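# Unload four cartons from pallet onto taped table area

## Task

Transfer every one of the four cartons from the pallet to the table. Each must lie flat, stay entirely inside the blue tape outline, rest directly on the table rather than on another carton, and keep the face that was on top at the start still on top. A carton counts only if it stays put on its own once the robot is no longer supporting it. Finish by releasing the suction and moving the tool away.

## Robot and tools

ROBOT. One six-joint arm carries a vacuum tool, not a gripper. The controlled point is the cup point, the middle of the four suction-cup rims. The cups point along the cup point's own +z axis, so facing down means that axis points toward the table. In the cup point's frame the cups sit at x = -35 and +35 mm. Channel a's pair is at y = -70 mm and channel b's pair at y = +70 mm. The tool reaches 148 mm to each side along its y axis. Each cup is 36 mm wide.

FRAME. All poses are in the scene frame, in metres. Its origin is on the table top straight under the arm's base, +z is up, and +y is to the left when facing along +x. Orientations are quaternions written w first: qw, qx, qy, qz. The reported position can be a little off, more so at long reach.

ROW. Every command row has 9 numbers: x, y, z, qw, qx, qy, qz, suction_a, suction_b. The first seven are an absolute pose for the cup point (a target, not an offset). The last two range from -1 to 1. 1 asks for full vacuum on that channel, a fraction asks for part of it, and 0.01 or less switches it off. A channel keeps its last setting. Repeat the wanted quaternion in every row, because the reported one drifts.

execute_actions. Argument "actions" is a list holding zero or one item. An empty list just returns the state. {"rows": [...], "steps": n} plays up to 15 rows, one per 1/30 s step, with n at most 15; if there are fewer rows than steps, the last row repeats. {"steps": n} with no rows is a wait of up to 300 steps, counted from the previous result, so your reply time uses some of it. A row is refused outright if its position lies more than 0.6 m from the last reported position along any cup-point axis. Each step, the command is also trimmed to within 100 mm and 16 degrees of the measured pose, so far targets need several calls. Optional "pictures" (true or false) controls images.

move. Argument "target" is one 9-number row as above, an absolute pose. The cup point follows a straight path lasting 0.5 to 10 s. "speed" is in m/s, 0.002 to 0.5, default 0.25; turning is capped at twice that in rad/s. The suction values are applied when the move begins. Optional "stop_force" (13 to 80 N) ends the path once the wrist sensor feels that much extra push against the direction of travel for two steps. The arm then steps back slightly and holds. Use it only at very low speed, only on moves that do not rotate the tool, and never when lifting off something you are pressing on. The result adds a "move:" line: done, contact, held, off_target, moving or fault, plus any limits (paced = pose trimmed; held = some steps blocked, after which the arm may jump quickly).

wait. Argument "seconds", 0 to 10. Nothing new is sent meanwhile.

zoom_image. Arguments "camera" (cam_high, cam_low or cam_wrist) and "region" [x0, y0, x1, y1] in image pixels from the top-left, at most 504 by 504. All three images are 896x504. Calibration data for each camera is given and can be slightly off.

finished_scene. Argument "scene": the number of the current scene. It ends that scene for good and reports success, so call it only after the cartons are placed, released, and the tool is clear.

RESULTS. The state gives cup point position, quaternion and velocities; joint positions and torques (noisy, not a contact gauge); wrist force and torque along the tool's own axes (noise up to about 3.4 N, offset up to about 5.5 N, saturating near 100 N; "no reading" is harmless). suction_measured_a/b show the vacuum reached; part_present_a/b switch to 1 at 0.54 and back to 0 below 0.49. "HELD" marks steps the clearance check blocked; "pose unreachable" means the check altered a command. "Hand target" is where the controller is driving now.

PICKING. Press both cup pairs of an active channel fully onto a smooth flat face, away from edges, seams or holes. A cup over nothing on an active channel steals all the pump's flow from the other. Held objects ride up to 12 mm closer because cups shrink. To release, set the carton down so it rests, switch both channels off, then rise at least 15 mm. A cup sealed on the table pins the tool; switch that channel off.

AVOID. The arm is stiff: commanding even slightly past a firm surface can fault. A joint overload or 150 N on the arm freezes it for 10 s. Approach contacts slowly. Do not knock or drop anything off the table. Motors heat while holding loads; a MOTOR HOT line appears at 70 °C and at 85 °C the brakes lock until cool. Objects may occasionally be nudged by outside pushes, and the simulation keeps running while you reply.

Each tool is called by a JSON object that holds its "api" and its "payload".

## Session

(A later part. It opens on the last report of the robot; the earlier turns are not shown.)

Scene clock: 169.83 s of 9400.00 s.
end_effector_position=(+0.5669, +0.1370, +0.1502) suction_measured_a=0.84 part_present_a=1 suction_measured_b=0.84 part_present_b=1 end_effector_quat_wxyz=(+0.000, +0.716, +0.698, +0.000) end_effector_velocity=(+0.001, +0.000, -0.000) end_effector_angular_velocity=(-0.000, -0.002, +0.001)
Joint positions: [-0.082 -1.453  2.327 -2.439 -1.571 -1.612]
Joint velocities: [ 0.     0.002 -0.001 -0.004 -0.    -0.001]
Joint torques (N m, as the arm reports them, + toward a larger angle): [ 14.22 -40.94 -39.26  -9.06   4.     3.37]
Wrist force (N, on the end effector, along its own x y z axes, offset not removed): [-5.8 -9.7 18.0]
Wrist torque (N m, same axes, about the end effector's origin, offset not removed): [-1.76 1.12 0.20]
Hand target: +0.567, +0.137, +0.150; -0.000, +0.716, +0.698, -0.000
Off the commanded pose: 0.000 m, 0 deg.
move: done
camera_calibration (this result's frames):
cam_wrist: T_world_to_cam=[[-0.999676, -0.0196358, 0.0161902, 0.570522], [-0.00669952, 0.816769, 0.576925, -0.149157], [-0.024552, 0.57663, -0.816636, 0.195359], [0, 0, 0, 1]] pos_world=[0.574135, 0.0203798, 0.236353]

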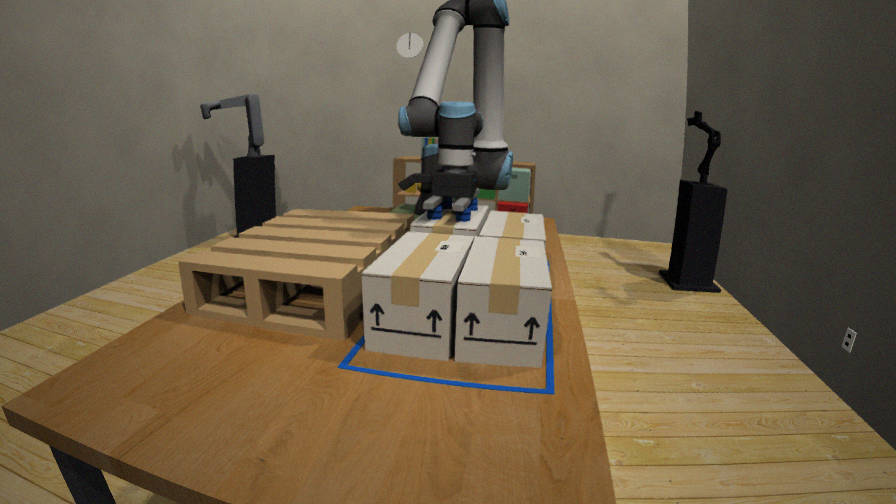

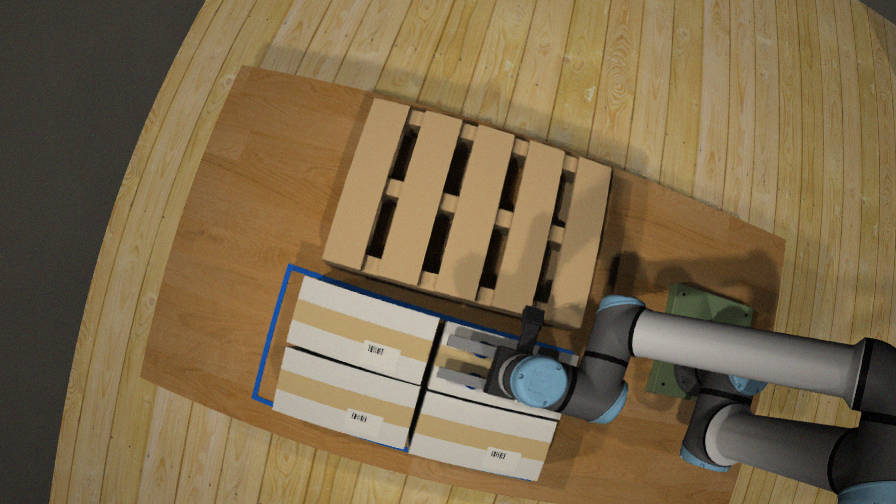

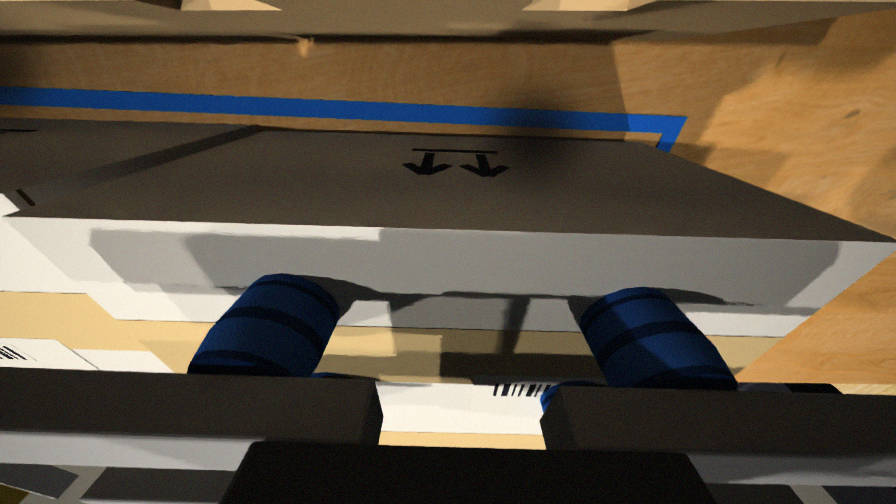

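Inside the tape. Lower and release.

{"api": "move", "payload": {"target": [0.569,0.138,0.136,0,0.7159,0.6982,0,1,1], "speed": 0.012}}

{"api": "execute_actions", "payload": {"actions": [{"rows":[[0.569,0.138,0.145,0,0.7159,0.6982,0,0,0]],"steps":12}], "pictures": false}}

{"api": "move", "payload": {"target": [0.569,0.10,0.40,0,0.7159,0.6982,0,0,0], "speed": 0.2}}

Scene clock: 174.97 s of 9400.00 s.
end_effector_position=(+0.5691, +0.1380, +0.1363) suction_measured_a=0.84 part_present_a=1 suction_measured_b=0.84 part_present_b=1 end_effector_quat_wxyz=(+0.000, +0.716, +0.698, +0.000) end_effector_velocity=(+0.000, +0.001, -0.001) end_effector_angular_velocity=(+0.001, -0.000, -0.002)
Joint positions: [-0.079 -1.426  2.332 -2.472 -1.571 -1.61 ]
Joint velocities: [ 0.     0.002  0.001 -0.003  0.001  0.002]
Joint torques (N m, as the arm reports them, + toward a larger angle): [ 12.32 -23.25 -27.14  -5.95   2.91   4.06]
Wrist force (N, on the end effector, along its own x y z axes, offset not removed): [-3.7 -10.3 -18.5]
Wrist torque (N m, same axes, about the end effector's origin, offset not removed): [-1.35 1.12 0.14]
Hand target: +0.569, +0.138, +0.136; -0.000, +0.716, +0.698, -0.000
Off the commanded pose: 0.000 m, 0 deg.
move: done
camera_calibration (this result's frames):
cam_wrist: T_world_to_cam=[[-0.999683, -0.0195604, 0.0158352, 0.573038], [-0.00684359, 0.81679, 0.576895, -0.141862], [-0.0242183, 0.576604, -0.816665, 0.183326], [0, 0, 0, 1]] pos_world=[0.576325, 0.0213742, 0.222481]

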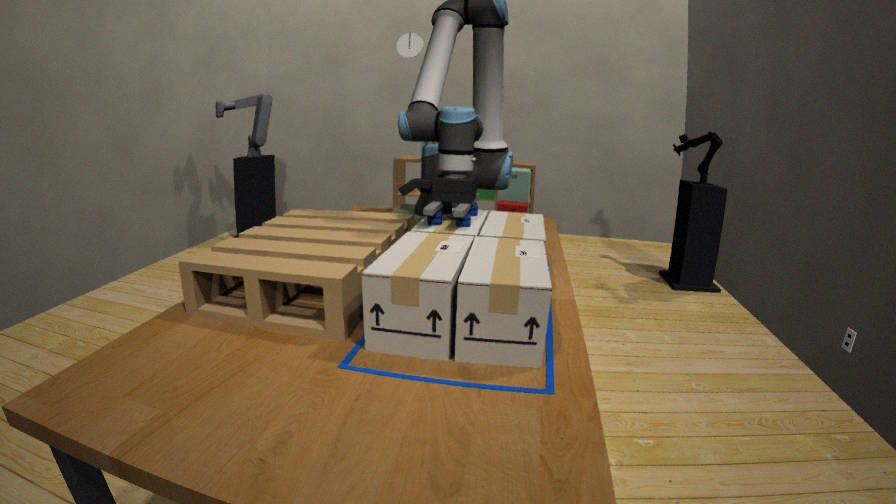

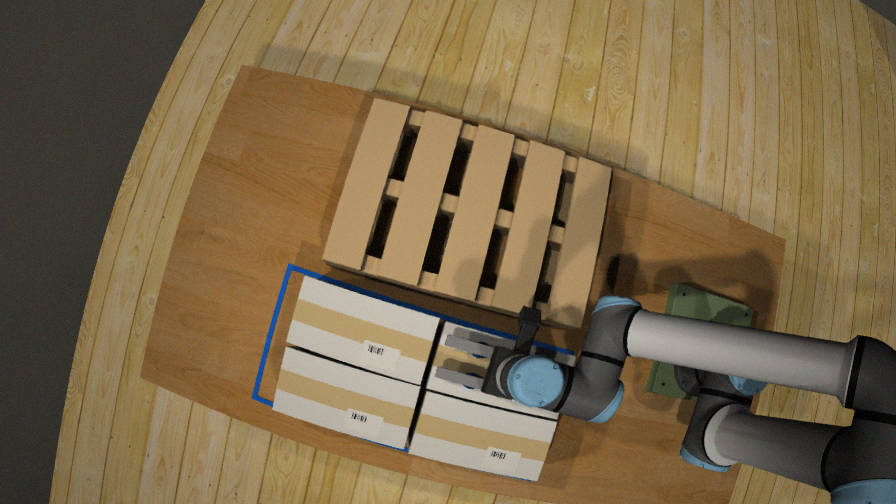

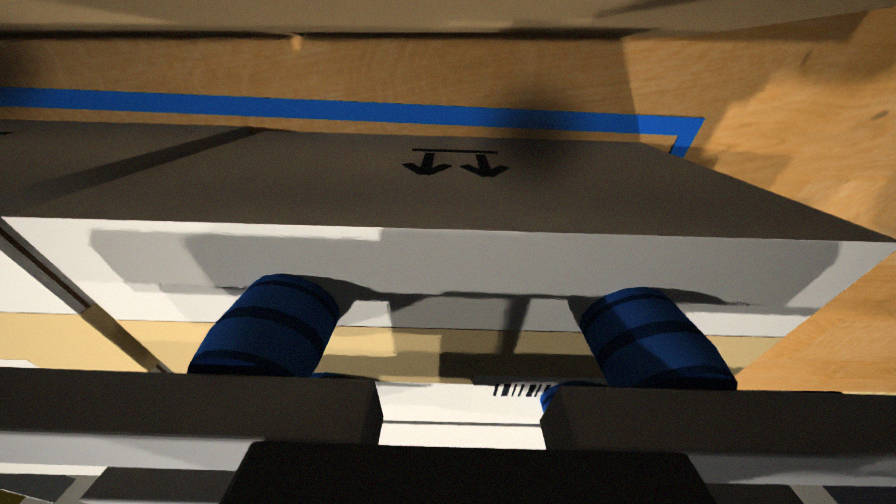

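Scene clock: 175.37 s of 9400.00 s.
end_effector_position=(+0.5690, +0.1380, +0.1448) suction_measured_a=0.00 part_present_a=0 suction_measured_b=0.00 part_present_b=0 end_effector_quat_wxyz=(-0.000, +0.716, +0.698, -0.000) end_effector_velocity=(-0.000, +0.000, +0.002) end_effector_angular_velocity=(+0.000, +0.001, -0.000)
Joint positions: [-0.079 -1.441  2.326 -2.451 -1.571 -1.61 ]
Joint velocities: [ 0.    -0.003 -0.001  0.004  0.     0.   ]
Joint torques (N m, as the arm reports them, + toward a larger angle): [  9.18 -51.53 -35.06  -0.79   3.15   3.42]
Wrist force (N, on the end effector, along its own x y z axes, offset not removed): [-1.1 -5.1 -22.3]
Wrist torque (N m, same axes, about the end effector's origin, offset not removed): [-0.44 0.50 0.29]
Hand target: +0.569, +0.138, +0.145; +0.000, +0.716, +0.698, +0.000
Off the commanded pose: 0.000 m, 0 deg.
Steps of this call (steps 1 to 12: all 12 steps of this action). Readings (end_effector_position | what the end effector reports):
1: (+0.5691, +0.1380, +0.1364) | suction_measured_a=0.43 part_present_a=0 suction_measured_b=0.43 part_present_b=0
2: (+0.5691, +0.1380, +0.1377) | suction_measured_a=0.10 part_present_a=0 suction_measured_b=0.10 part_present_b=0
4: (+0.5692, +0.1380, +0.1415) | suction_measured_a=0.00 part_present_a=0 suction_measured_b=0.00 part_present_b=0
8: (+0.5690, +0.1380, +0.1442) | suction_measured_a=0.00 part_present_a=0 suction_measured_b=0.00 part_present_b=0
12: the state above

Scene clock: 177.40 s of 9400.00 s.
end_effector_position=(+0.5691, +0.1000, +0.3998) suction_measured_a=0.00 part_present_a=0 suction_measured_b=0.00 part_present_b=0 end_effector_quat_wxyz=(+0.000, +0.716, +0.698, -0.000) end_effector_velocity=(+0.000, -0.001, +0.002) end_effector_angular_velocity=(-0.001, -0.000, +0.002)
Joint positions: [-0.147 -1.746  2.073 -1.892 -1.571 -1.677]
Joint velocities: [-0.001 -0.001 -0.002  0.002 -0.001 -0.002]
Joint torques (N m, as the arm reports them, + toward a larger angle): [-19.26 -49.5  -57.77  -2.42  -1.31  -2.99]
Wrist force (N, on the end effector, along its own x y z axes, offset not removed): [-1.8 -5.8 -2.2]
Wrist torque (N m, same axes, about the end effector's origin, offset not removed): [-0.79 0.41 0.39]
Hand target: +0.569, +0.100, +0.400; +0.000, +0.716, +0.698, +0.000
Off the commanded pose: 0.000 m, 0 deg.
move: done
camera_calibration (this result's frames):
cam_wrist: T_world_to_cam=[[-0.999678, -0.0195506, 0.0161909, 0.568009], [-0.006631, 0.816804, 0.576877, -0.262939], [-0.0245031, 0.576584, -0.816671, 0.420559], [0, 0, 0, 1]] pos_world=[0.576387, -0.0166127, 0.485945]

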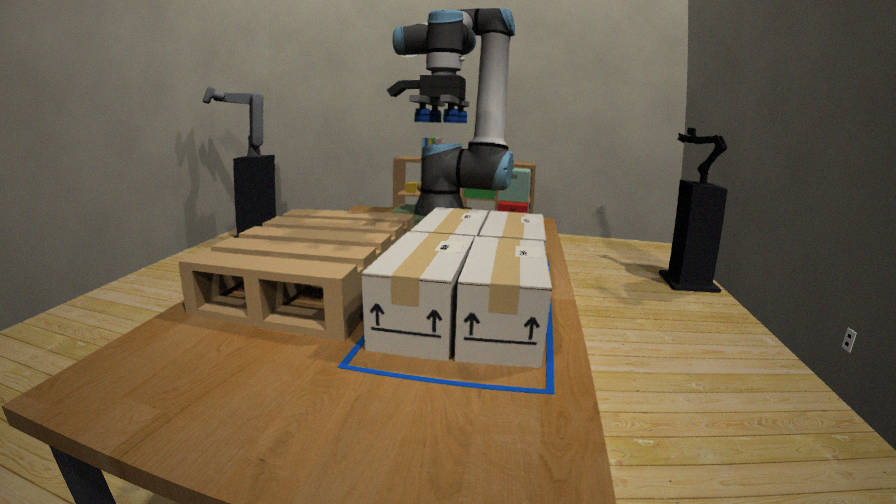

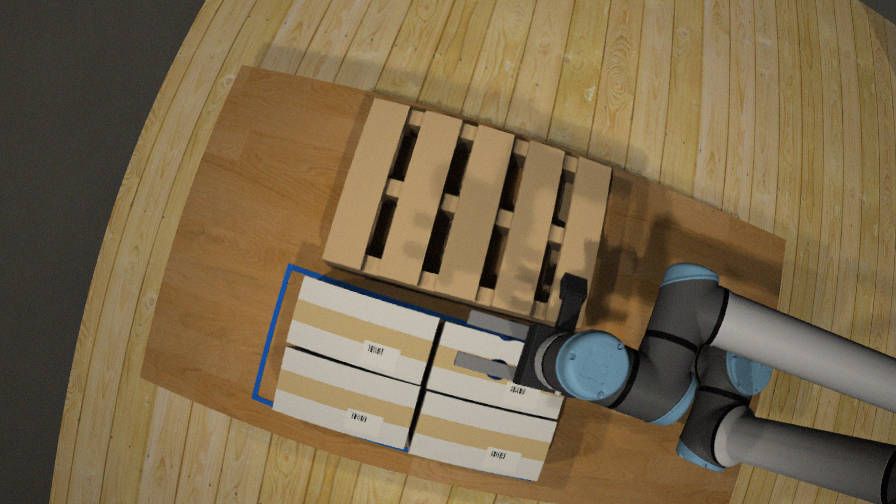

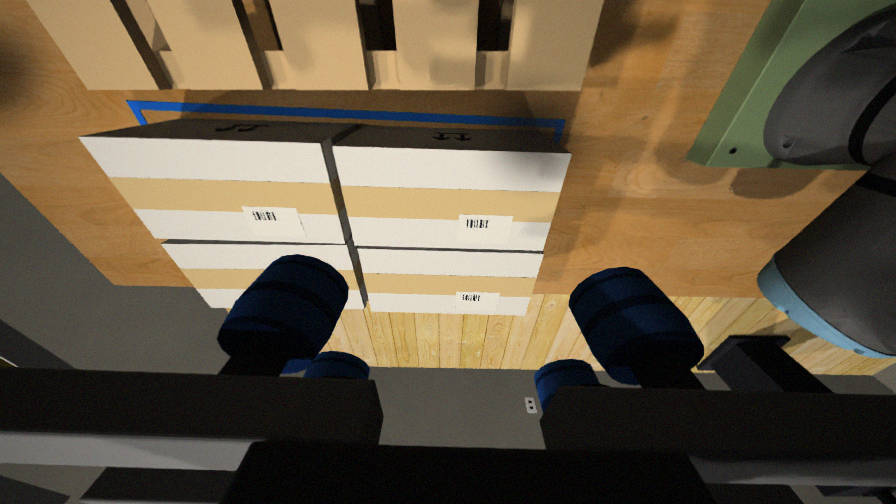

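{"api": "finished_scene", "payload": {"scene": 1}}

The scene is finished: the task was done.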